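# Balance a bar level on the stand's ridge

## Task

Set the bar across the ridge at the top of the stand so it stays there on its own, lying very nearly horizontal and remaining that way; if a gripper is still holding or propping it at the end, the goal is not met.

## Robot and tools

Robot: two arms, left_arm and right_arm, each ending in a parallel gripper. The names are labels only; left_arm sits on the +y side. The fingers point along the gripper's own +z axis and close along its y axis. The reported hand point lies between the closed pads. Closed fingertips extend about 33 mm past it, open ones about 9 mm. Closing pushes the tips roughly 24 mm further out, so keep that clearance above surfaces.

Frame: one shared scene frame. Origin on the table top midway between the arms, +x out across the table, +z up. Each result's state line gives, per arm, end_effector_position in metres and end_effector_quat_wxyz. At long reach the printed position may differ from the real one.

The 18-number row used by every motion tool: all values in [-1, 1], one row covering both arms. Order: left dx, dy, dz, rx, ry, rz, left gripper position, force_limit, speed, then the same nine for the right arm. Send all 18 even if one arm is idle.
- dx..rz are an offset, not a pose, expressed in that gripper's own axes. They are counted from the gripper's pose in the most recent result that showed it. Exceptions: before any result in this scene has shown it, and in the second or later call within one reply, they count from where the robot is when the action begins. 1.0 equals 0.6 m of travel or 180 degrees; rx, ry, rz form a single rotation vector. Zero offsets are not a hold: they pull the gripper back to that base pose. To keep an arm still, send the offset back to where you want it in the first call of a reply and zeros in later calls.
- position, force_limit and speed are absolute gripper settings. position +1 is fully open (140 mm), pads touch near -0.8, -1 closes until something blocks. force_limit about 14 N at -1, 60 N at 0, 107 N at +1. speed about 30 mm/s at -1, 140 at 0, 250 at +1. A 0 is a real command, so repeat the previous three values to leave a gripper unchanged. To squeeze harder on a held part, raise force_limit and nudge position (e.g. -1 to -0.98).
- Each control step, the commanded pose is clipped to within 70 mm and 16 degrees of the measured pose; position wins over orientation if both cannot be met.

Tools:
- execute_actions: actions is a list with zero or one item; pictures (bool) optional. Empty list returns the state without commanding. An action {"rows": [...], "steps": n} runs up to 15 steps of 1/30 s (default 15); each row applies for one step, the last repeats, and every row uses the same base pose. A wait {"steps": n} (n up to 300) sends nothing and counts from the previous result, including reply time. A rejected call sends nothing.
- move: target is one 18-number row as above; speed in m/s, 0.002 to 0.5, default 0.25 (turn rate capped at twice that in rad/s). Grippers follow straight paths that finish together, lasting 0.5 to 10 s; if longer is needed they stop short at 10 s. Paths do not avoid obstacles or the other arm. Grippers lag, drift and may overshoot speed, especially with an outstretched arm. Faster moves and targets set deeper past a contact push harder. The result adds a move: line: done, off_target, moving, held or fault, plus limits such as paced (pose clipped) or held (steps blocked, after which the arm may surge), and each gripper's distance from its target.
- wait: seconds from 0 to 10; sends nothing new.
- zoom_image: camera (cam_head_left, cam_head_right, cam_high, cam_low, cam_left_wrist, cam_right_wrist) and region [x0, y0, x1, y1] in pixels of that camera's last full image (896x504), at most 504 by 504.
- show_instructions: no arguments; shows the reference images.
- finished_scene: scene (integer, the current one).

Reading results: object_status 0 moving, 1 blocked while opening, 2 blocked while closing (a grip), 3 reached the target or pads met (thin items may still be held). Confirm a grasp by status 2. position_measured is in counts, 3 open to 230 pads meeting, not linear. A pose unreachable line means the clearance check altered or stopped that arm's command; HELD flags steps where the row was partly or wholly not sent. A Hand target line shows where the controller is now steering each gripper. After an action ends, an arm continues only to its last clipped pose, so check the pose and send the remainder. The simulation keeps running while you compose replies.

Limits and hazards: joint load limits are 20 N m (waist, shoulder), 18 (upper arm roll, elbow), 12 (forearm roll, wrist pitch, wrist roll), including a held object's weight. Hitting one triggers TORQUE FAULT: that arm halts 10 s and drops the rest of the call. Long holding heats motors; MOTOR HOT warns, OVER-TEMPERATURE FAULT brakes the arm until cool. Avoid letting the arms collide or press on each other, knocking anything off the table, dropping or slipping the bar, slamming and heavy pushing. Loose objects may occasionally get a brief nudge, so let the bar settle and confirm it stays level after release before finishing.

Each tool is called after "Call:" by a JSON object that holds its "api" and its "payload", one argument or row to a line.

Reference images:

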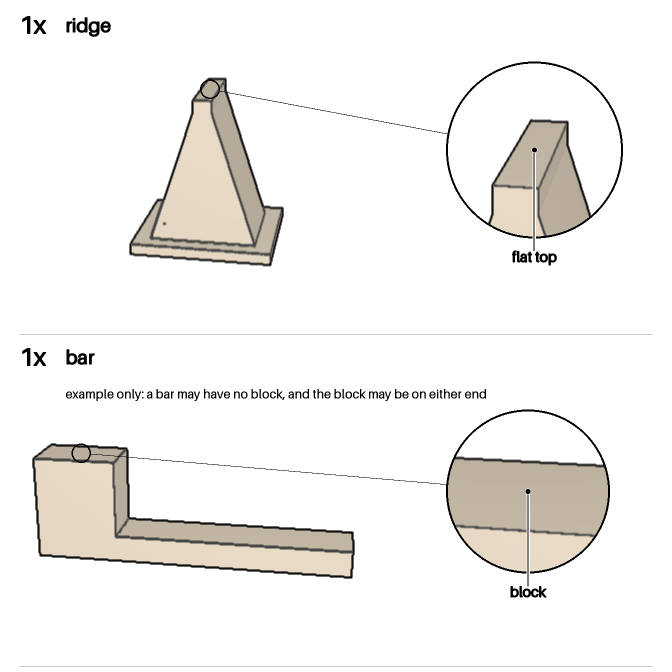

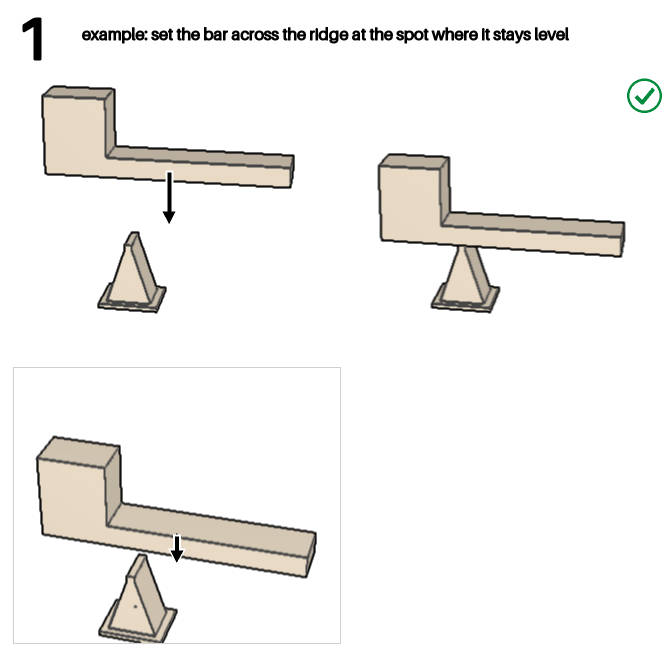

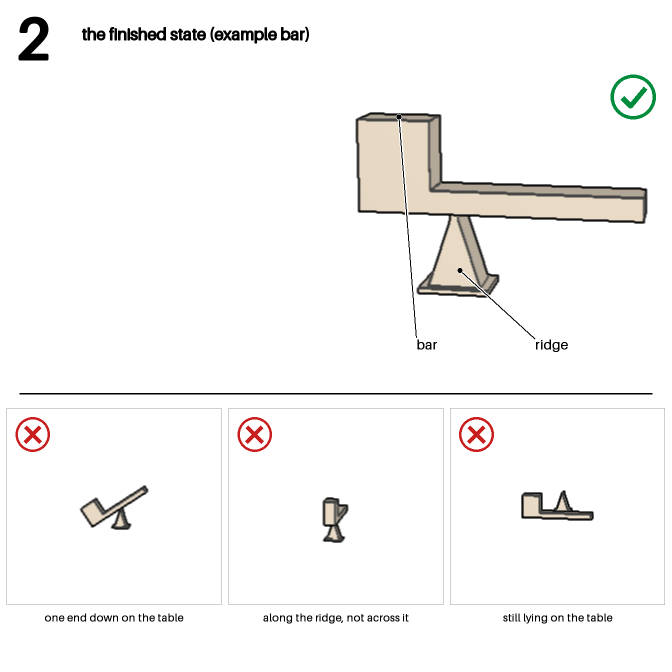

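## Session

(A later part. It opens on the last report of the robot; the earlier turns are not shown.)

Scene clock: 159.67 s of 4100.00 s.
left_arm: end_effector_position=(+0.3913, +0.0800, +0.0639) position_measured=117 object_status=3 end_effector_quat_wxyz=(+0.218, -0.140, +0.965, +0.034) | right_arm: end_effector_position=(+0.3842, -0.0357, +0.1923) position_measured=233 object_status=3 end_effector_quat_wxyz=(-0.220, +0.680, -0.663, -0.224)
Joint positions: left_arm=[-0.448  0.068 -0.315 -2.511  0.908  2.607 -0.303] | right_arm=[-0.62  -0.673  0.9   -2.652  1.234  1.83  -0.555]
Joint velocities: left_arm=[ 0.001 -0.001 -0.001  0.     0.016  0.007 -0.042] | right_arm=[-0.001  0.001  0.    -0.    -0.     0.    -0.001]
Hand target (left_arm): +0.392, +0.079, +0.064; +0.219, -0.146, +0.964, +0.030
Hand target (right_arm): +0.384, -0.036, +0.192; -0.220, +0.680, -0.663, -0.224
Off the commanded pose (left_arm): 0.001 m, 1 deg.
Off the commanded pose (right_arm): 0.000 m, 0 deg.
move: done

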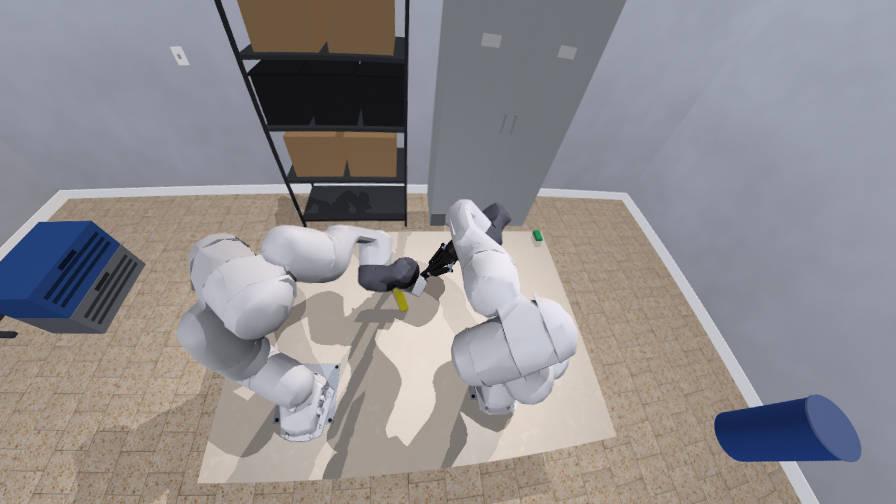

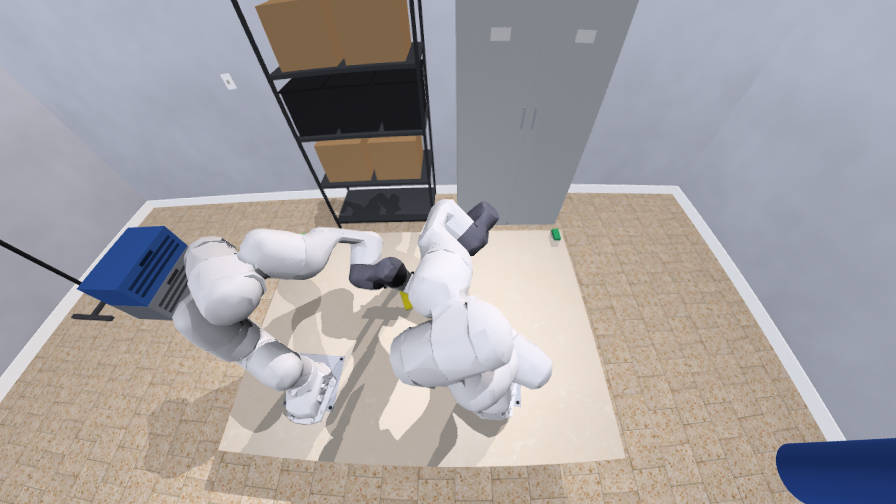

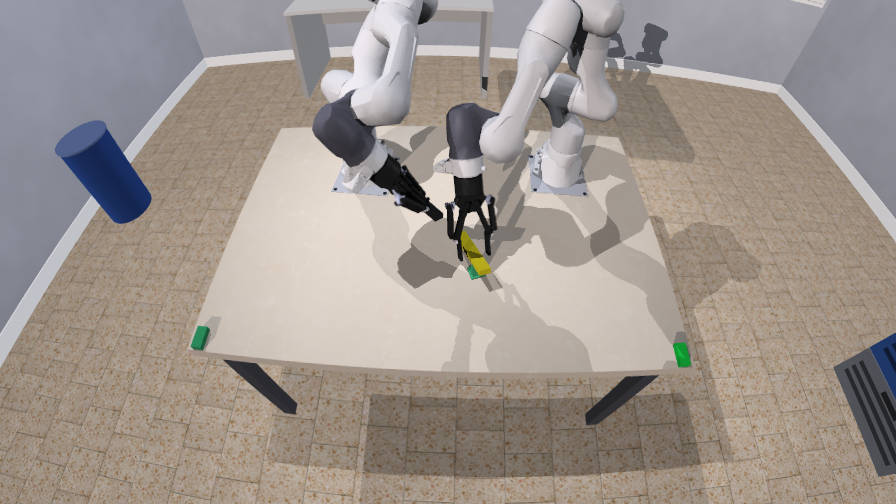

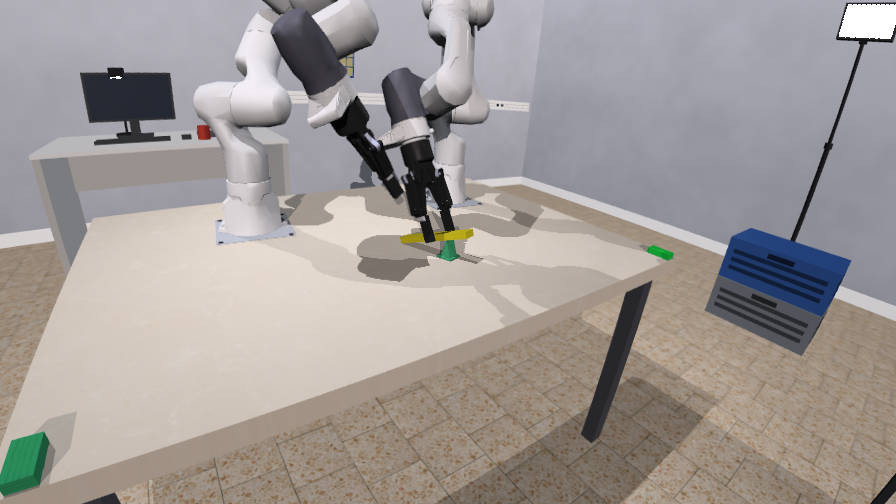

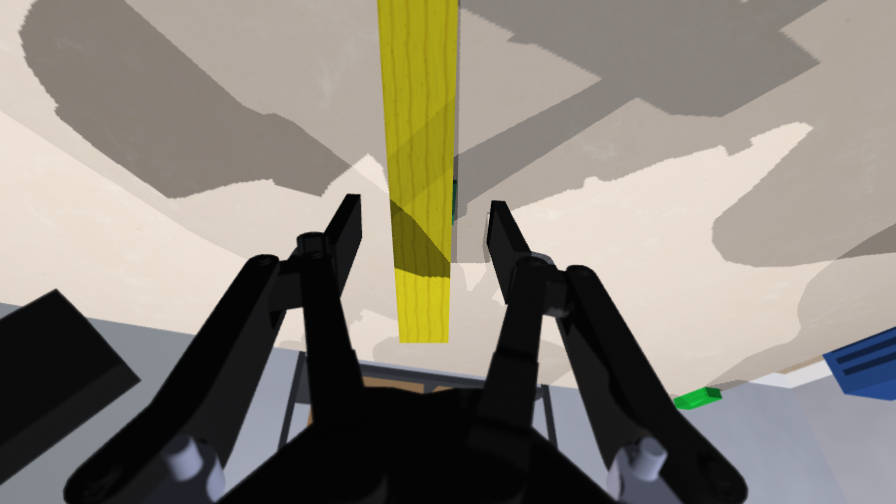

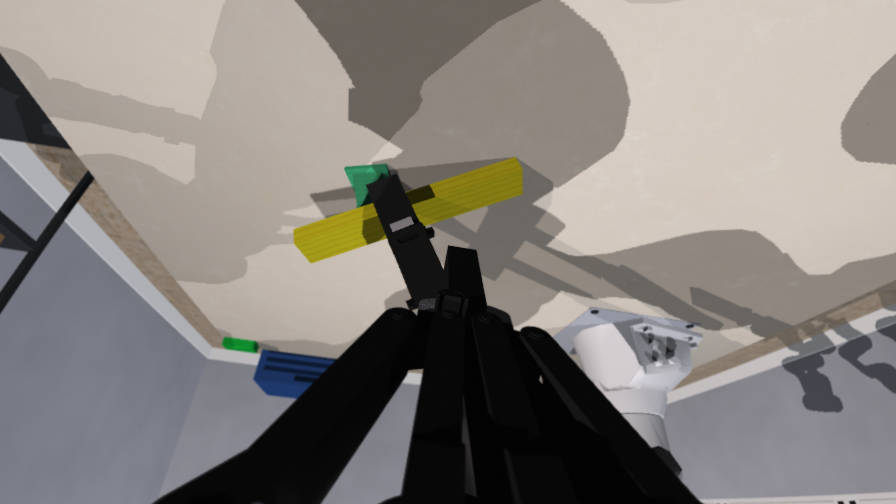

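Call:
{"api": "move", "payload": {
  "target": [0,0,0,0,0,0,-1,0.3,-0.3,0,0,0,0,0,0,-1,0,0]
}}

Call:
{"api": "move", "payload": {
  "target": [0,0,-0.05,0,0.14,0,-1,0.3,-0.3,0,0,0,0,0,0,-1,0,0],
  "speed": 0.08
}}

Call:
{"api": "move", "payload": {
  "target": [0,0.14,0.03,0,0,0,-1,0.3,-0.3,0,0,0,0,0,0,-1,0,0],
  "speed": 0.1
}}

Scene clock: 163.77 s of 4100.00 s.
left_arm: end_effector_position=(+0.3916, +0.0795, +0.0641) position_measured=186 object_status=2 end_effector_quat_wxyz=(+0.218, -0.142, +0.965, +0.032) | right_arm: end_effector_position=(+0.3842, -0.0357, +0.1923) position_measured=233 object_status=3 end_effector_quat_wxyz=(-0.220, +0.680, -0.663, -0.224)
Joint positions: left_arm=[-0.448  0.068 -0.315 -2.511  0.91   2.608 -0.309] | right_arm=[-0.62  -0.673  0.9   -2.652  1.234  1.83  -0.555]
Joint velocities: left_arm=[0.    0.001 0.002 0.001 0.    0.    0.009] | right_arm=[-0.001  0.     0.001  0.001 -0.001  0.001  0.   ]
Hand target (left_arm): +0.391, +0.080, +0.064; +0.218, -0.140, +0.965, +0.034
Hand target (right_arm): +0.384, -0.036, +0.192; -0.220, +0.680, -0.663, -0.224
Off the commanded pose (left_arm): 0.001 m, 0 deg.
Off the commanded pose (right_arm): 0.000 m, 0 deg.
After step 90, 0.40 s passed at rest.
move: done

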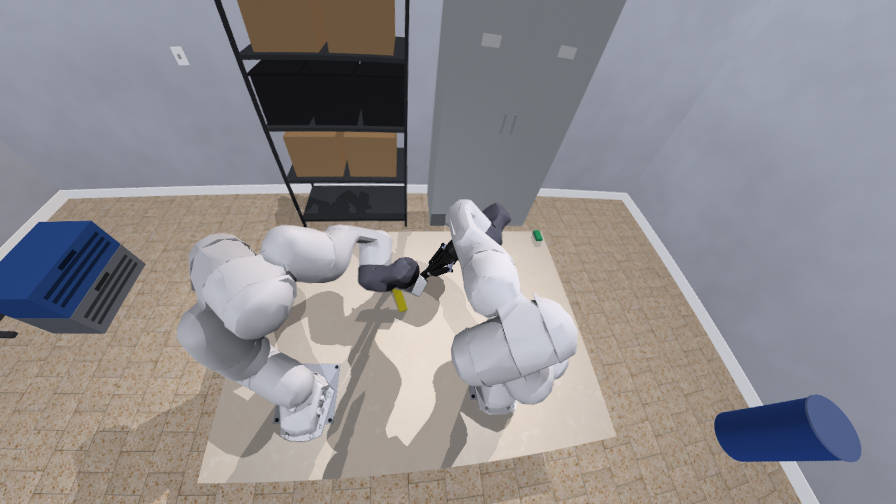

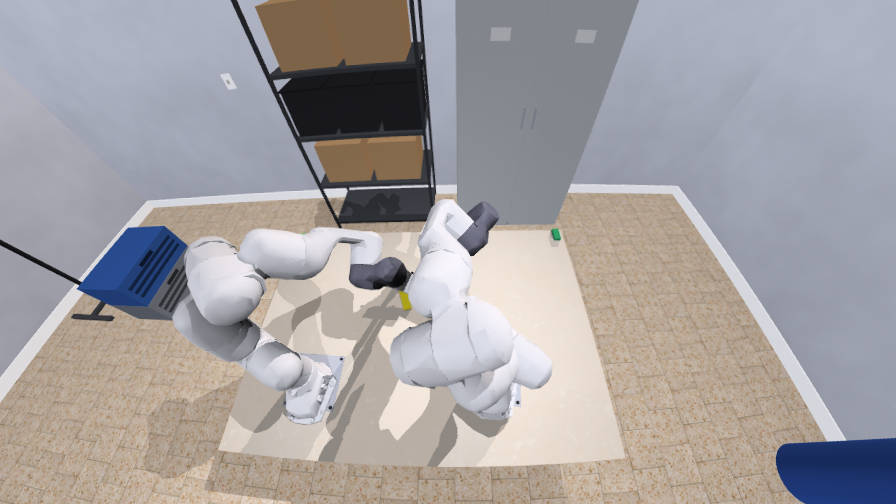

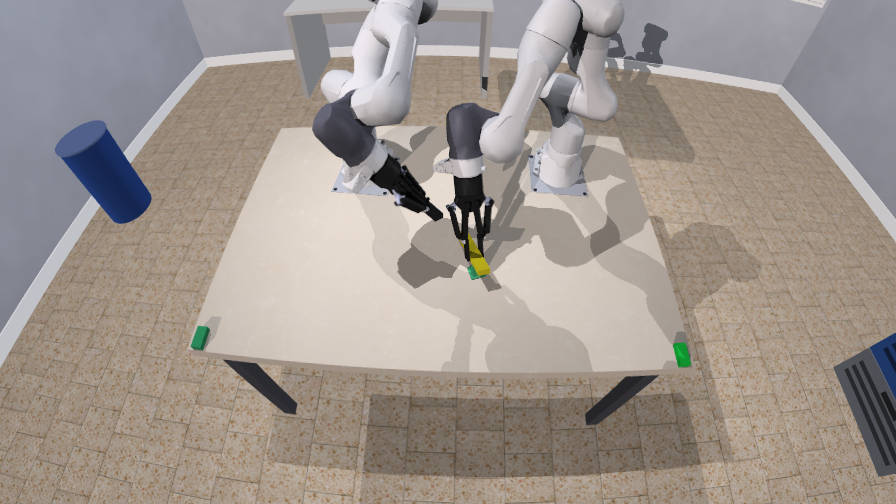

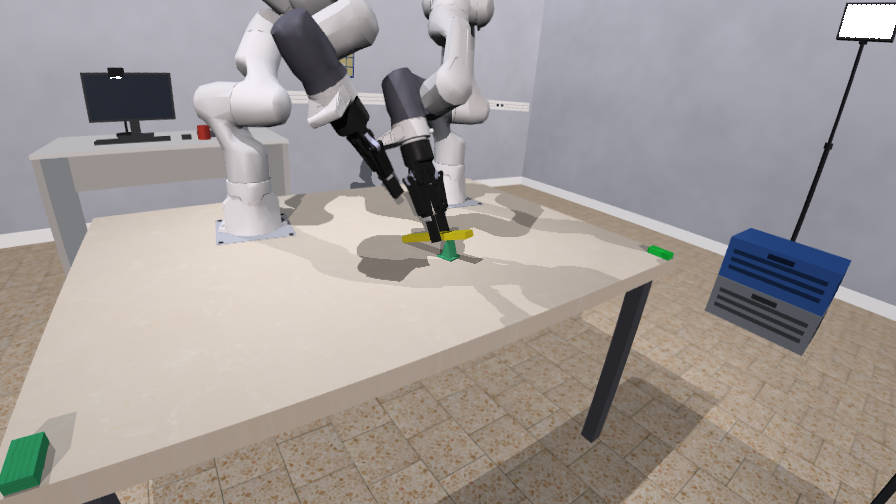

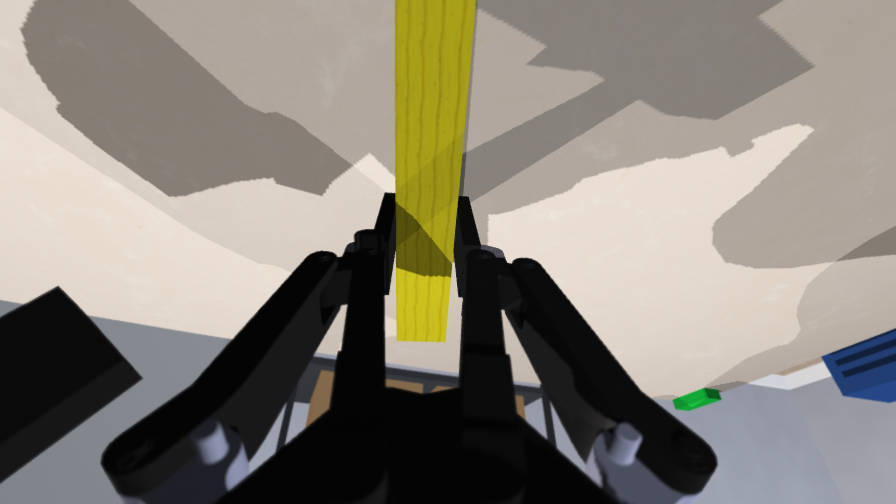

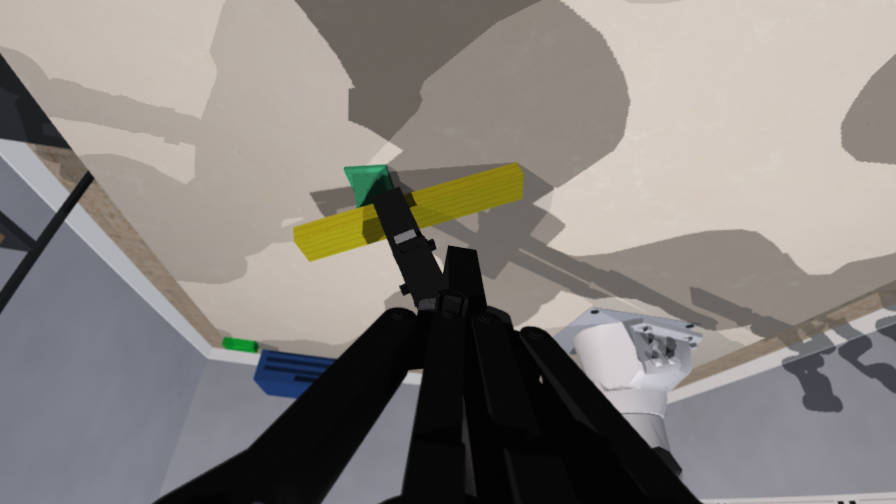

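Scene clock: 167.20 s of 4100.00 s.
left_arm: end_effector_position=(+0.3754, +0.0743, +0.0907) position_measured=186 object_status=2 end_effector_quat_wxyz=(-0.002, -0.147, +0.989, -0.001) | right_arm: end_effector_position=(+0.3842, -0.0357, +0.1923) position_measured=233 object_status=3 end_effector_quat_wxyz=(-0.220, +0.680, -0.663, -0.224)
Joint positions: left_arm=[-0.355  0.05  -0.312 -2.378  0.018  2.424  0.56 ] | right_arm=[-0.62  -0.673  0.9   -2.652  1.234  1.83  -0.555]
Joint velocities: left_arm=[-0.001 -0.001  0.001  0.    -0.003 -0.004  0.034] | right_arm=[ 0.    -0.    -0.     0.     0.001 -0.001 -0.001]
Hand target (left_arm): +0.376, +0.074, +0.091; -0.003, -0.143, +0.990, -0.001
Hand target (right_arm): +0.384, -0.036, +0.192; -0.220, +0.680, -0.663, -0.224
Off the commanded pose (left_arm): 0.004 m, 1 deg.
Off the commanded pose (right_arm): 0.000 m, 0 deg.
move: off_target (left_arm)

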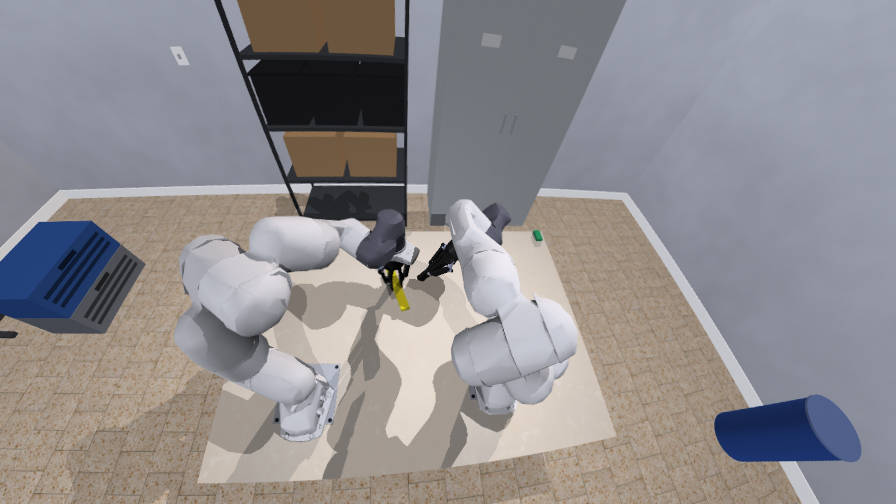

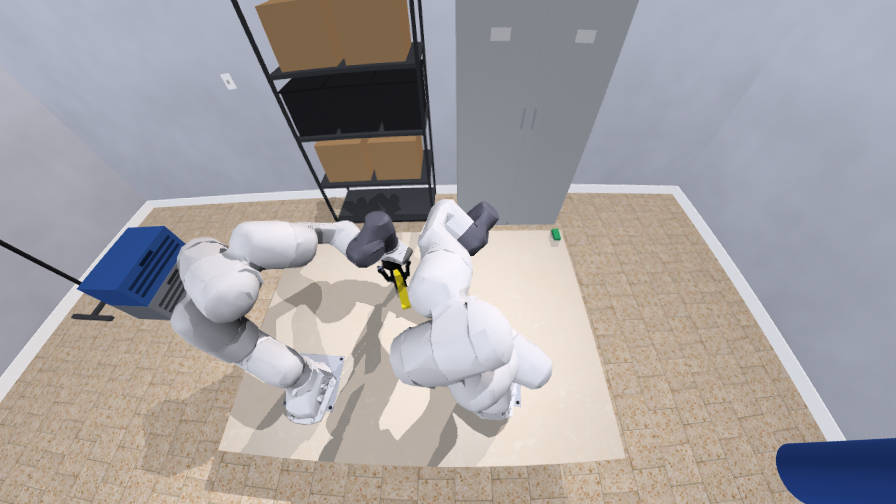

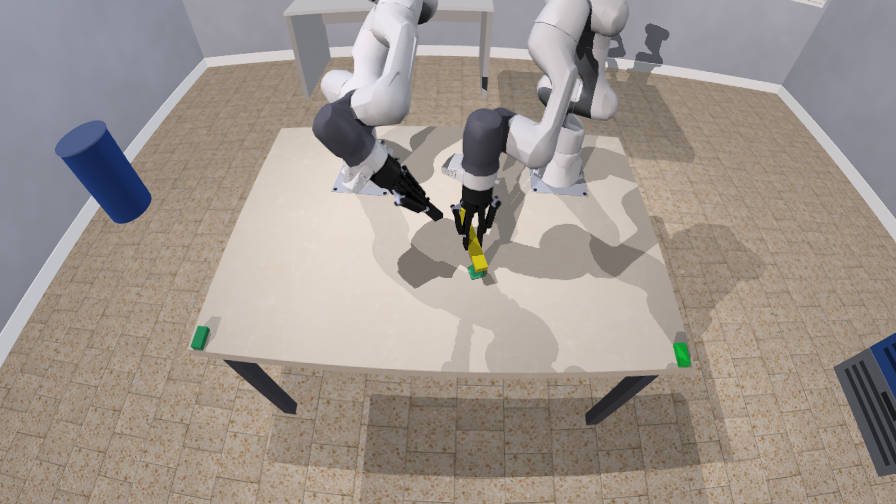

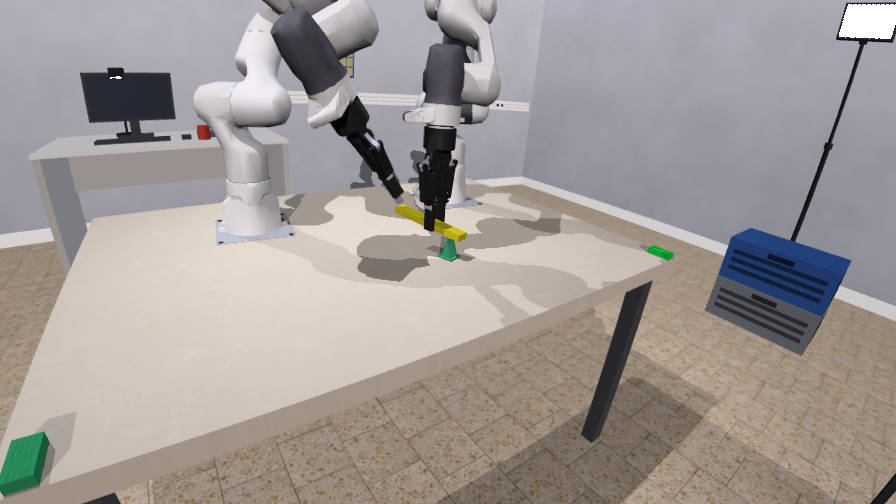

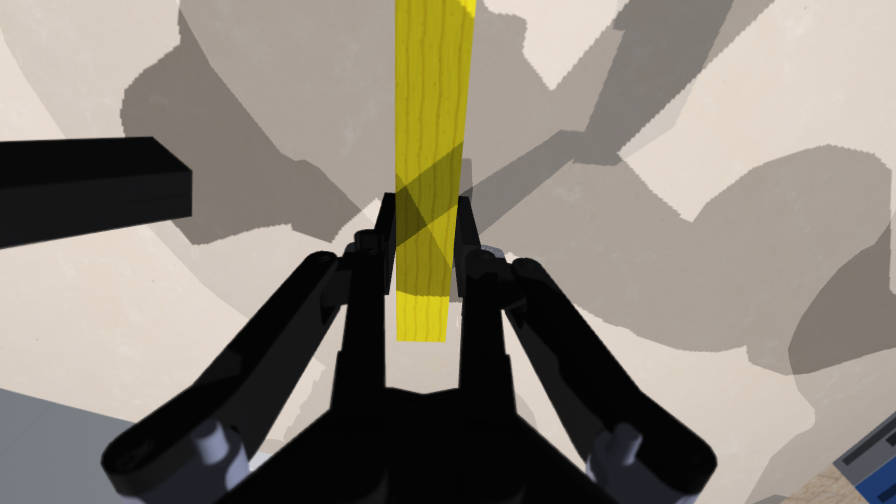

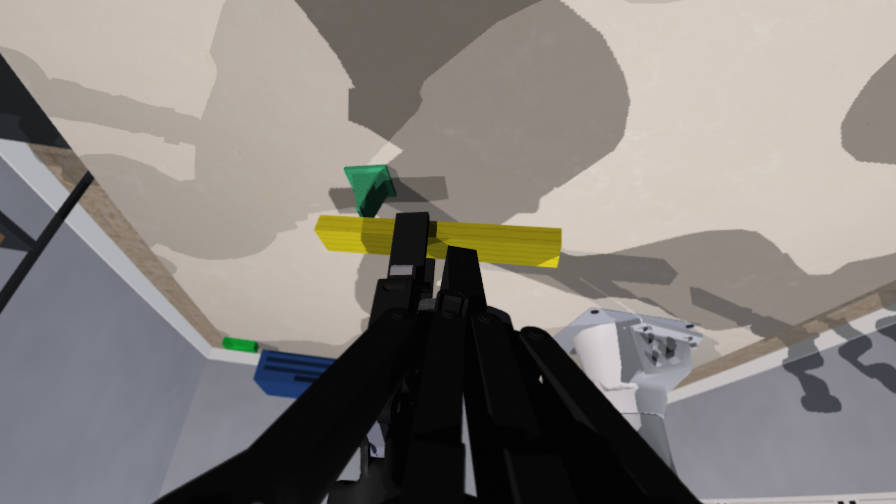

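Scene clock: 168.60 s of 4100.00 s.
left_arm: end_effector_position=(+0.3508, +0.1554, +0.0717) position_measured=186 object_status=2 end_effector_quat_wxyz=(-0.002, -0.152, +0.988, +0.001) | right_arm: end_effector_position=(+0.3842, -0.0357, +0.1923) position_measured=233 object_status=3 end_effector_quat_wxyz=(-0.220, +0.680, -0.663, -0.224)
Joint positions: left_arm=[-0.321 -0.092 -0.244 -2.61  -0.04   2.515  0.697] | right_arm=[-0.62  -0.673  0.9   -2.652  1.234  1.83  -0.555]
Joint velocities: left_arm=[-0.001  0.001  0.002 -0.001 -0.003  0.006  0.036] | right_arm=[-0.001 -0.     0.     0.002  0.     0.    -0.001]
Hand target (left_arm): +0.352, +0.155, +0.072; -0.001, -0.147, +0.989, -0.001
Hand target (right_arm): +0.384, -0.036, +0.192; -0.220, +0.680, -0.663, -0.224
Off the commanded pose (left_arm): 0.001 m, 1 deg.
Off the commanded pose (right_arm): 0.000 m, 0 deg.
move: done

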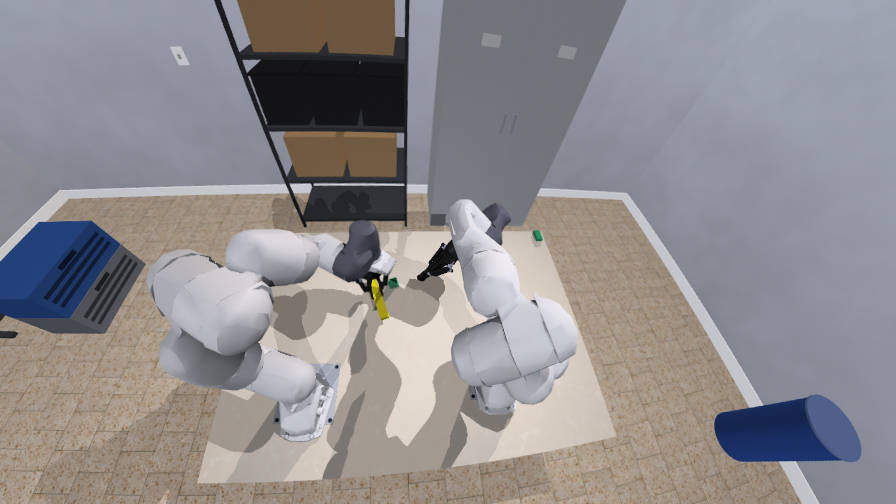

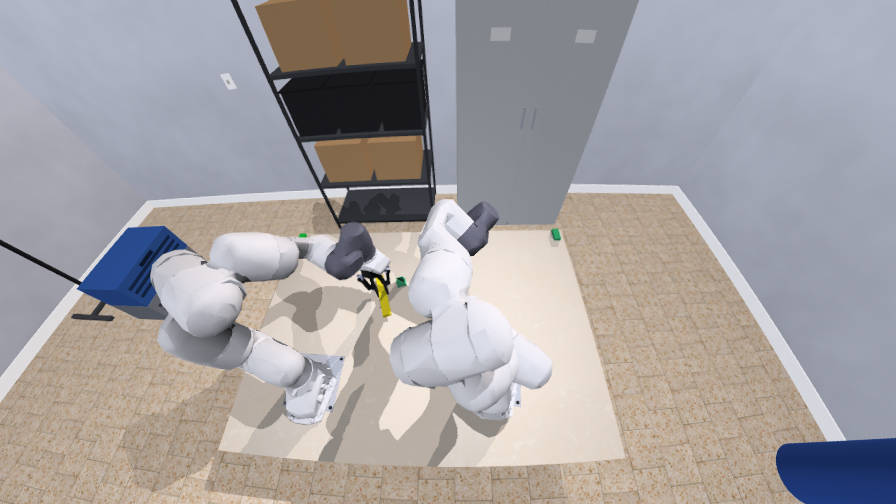

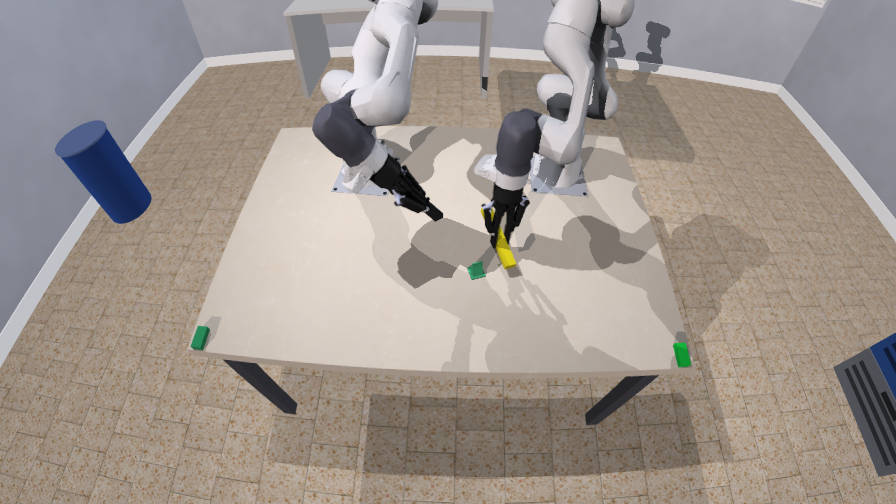

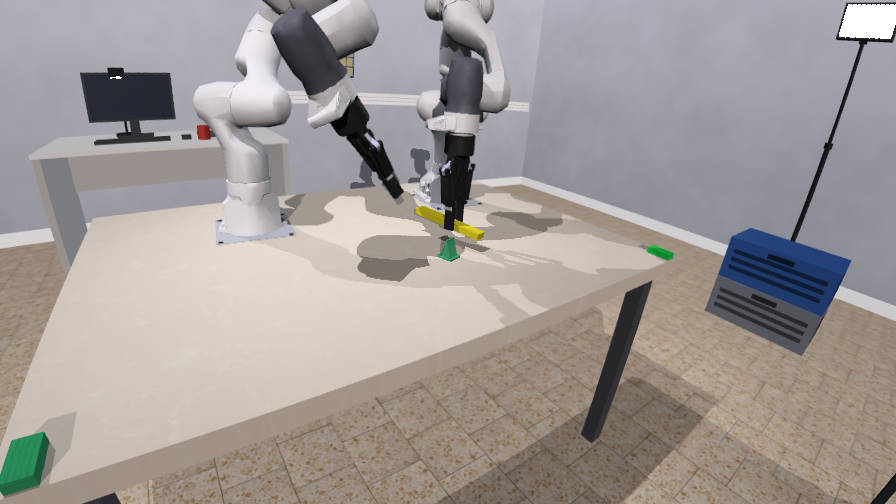

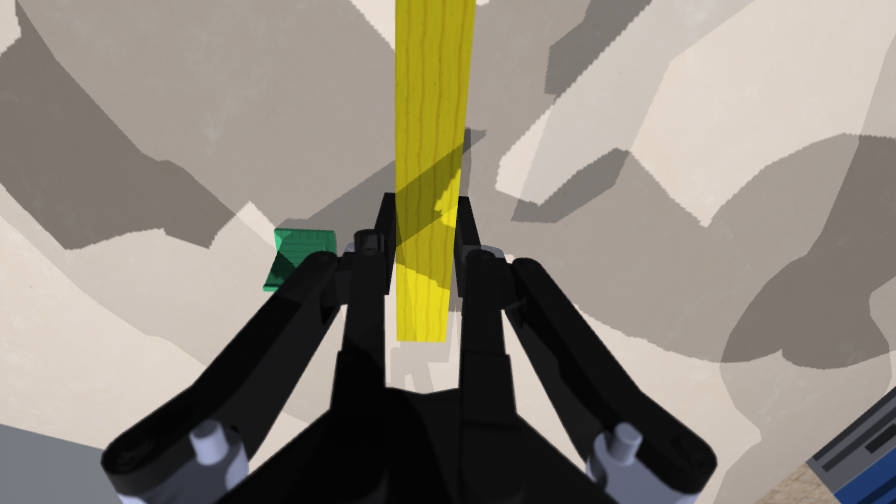

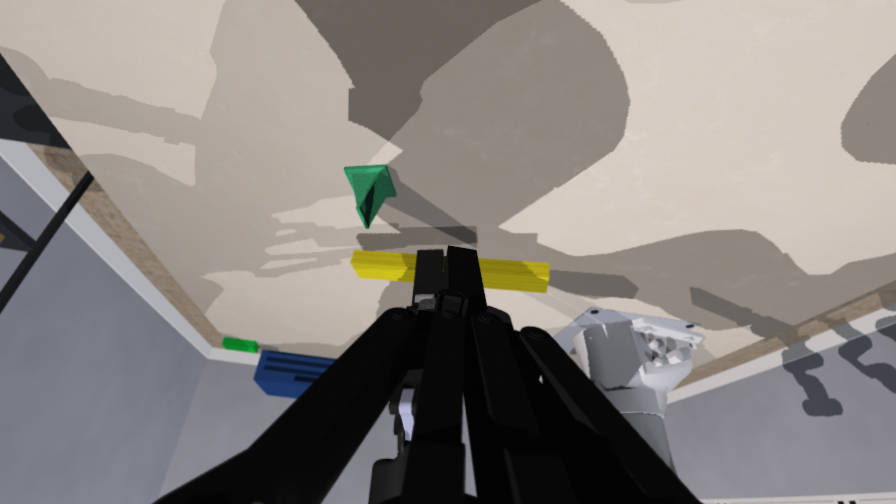

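Call:
{"api": "move", "payload": {
  "target": [0,0,0.045,0,0,0,-1,0.3,-0.3,0,0,0,0,0,0,-1,0,0],
  "speed": 0.03
}}

Call:
{"api": "zoom_image", "payload": {
  "camera": "cam_low",
  "region": [380,180,520,280]
}}

Scene clock: 173.33 s of 4100.00 s.
left_arm: end_effector_position=(+0.3493, +0.1556, +0.0444) position_measured=186 object_status=2 end_effector_quat_wxyz=(-0.005, -0.149, +0.989, +0.002) | right_arm: end_effector_position=(+0.3842, -0.0357, +0.1923) position_measured=233 object_status=3 end_effector_quat_wxyz=(-0.220, +0.680, -0.663, -0.224)
Joint positions: left_arm=[-0.319 -0.02  -0.244 -2.62  -0.016  2.59   0.685] | right_arm=[-0.62  -0.673  0.9   -2.652  1.234  1.83  -0.555]
Joint velocities: left_arm=[ 0.001  0.    -0.001 -0.001  0.006  0.022 -0.017] | right_arm=[ 0.    -0.     0.002  0.     0.001  0.001  0.002]
Hand target (left_arm): +0.351, +0.156, +0.044; -0.002, -0.152, +0.988, +0.001
Hand target (right_arm): +0.384, -0.036, +0.192; -0.220, +0.680, -0.663, -0.224
Off the commanded pose (left_arm): 0.001 m, 0 deg.
Off the commanded pose (right_arm): 0.000 m, 0 deg.
After step 90, 0.57 s passed at rest.
move: done

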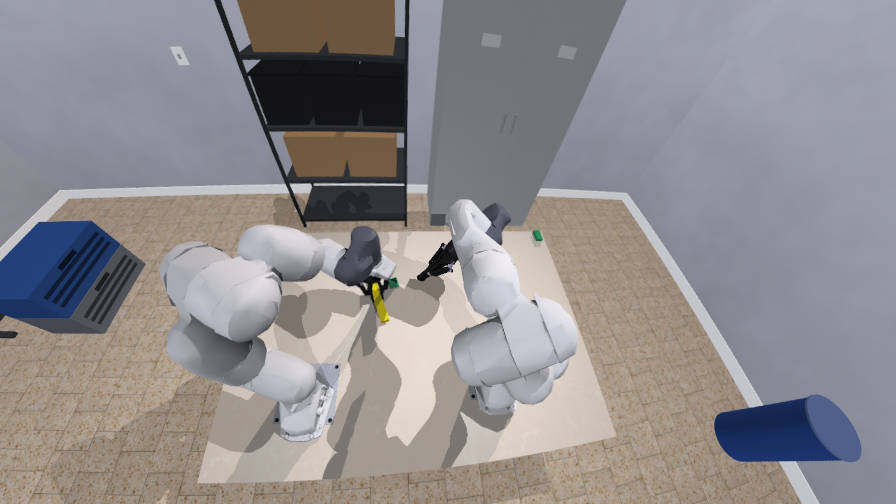

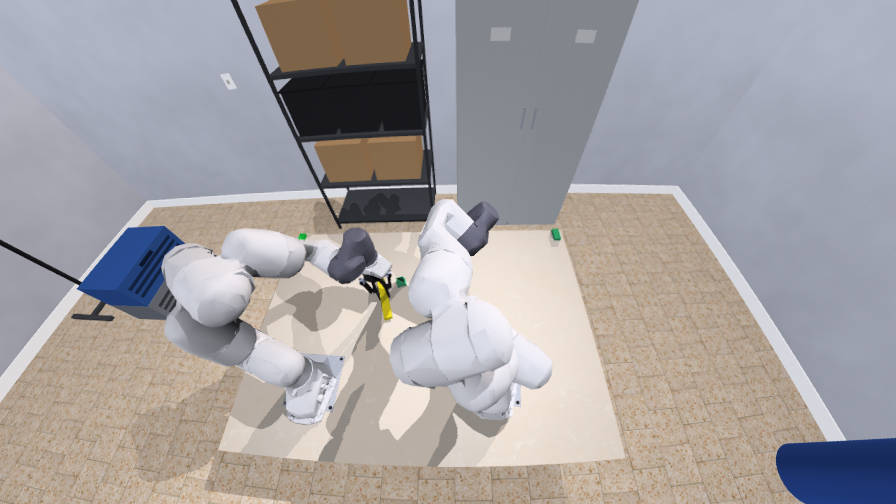

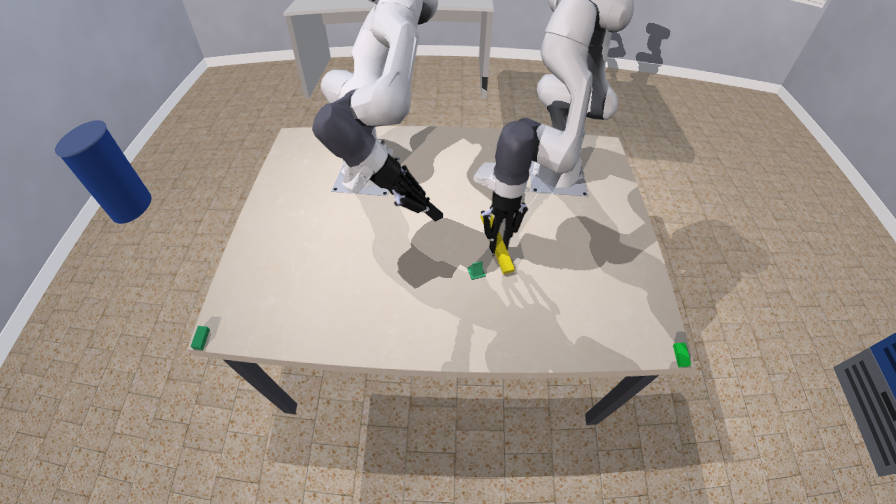

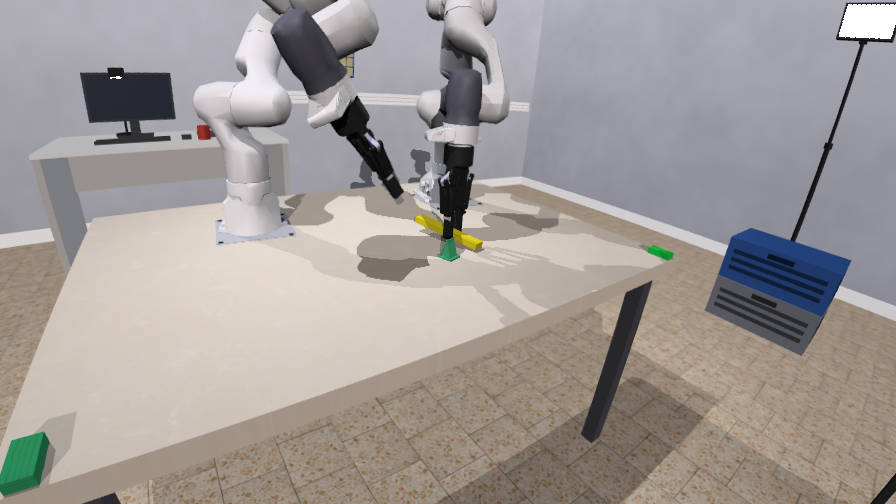

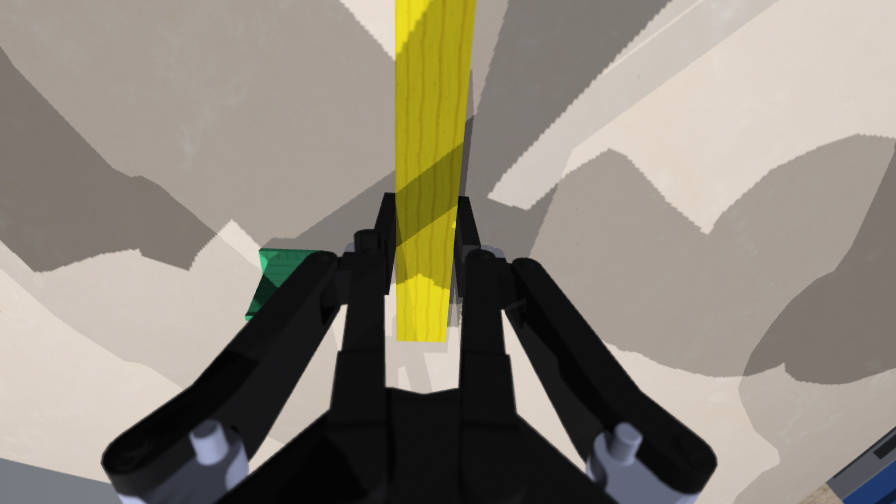

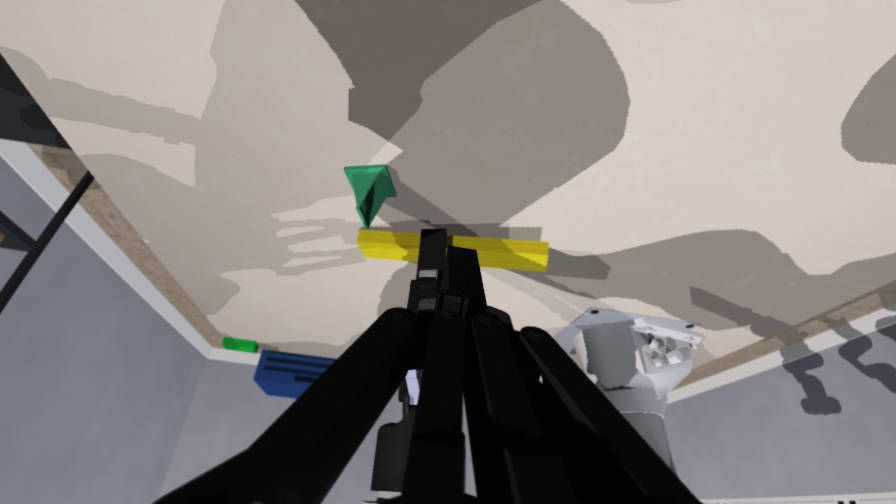

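Region (380, 180, 520, 280) of cam_low's 896x504 image, scaled by 3.600, with more detail than that image has; it fills the top 360 rows of this view, and the rest is white.

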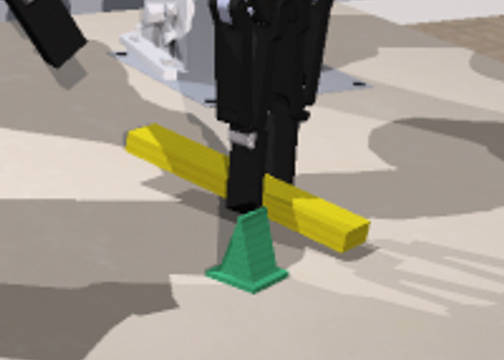

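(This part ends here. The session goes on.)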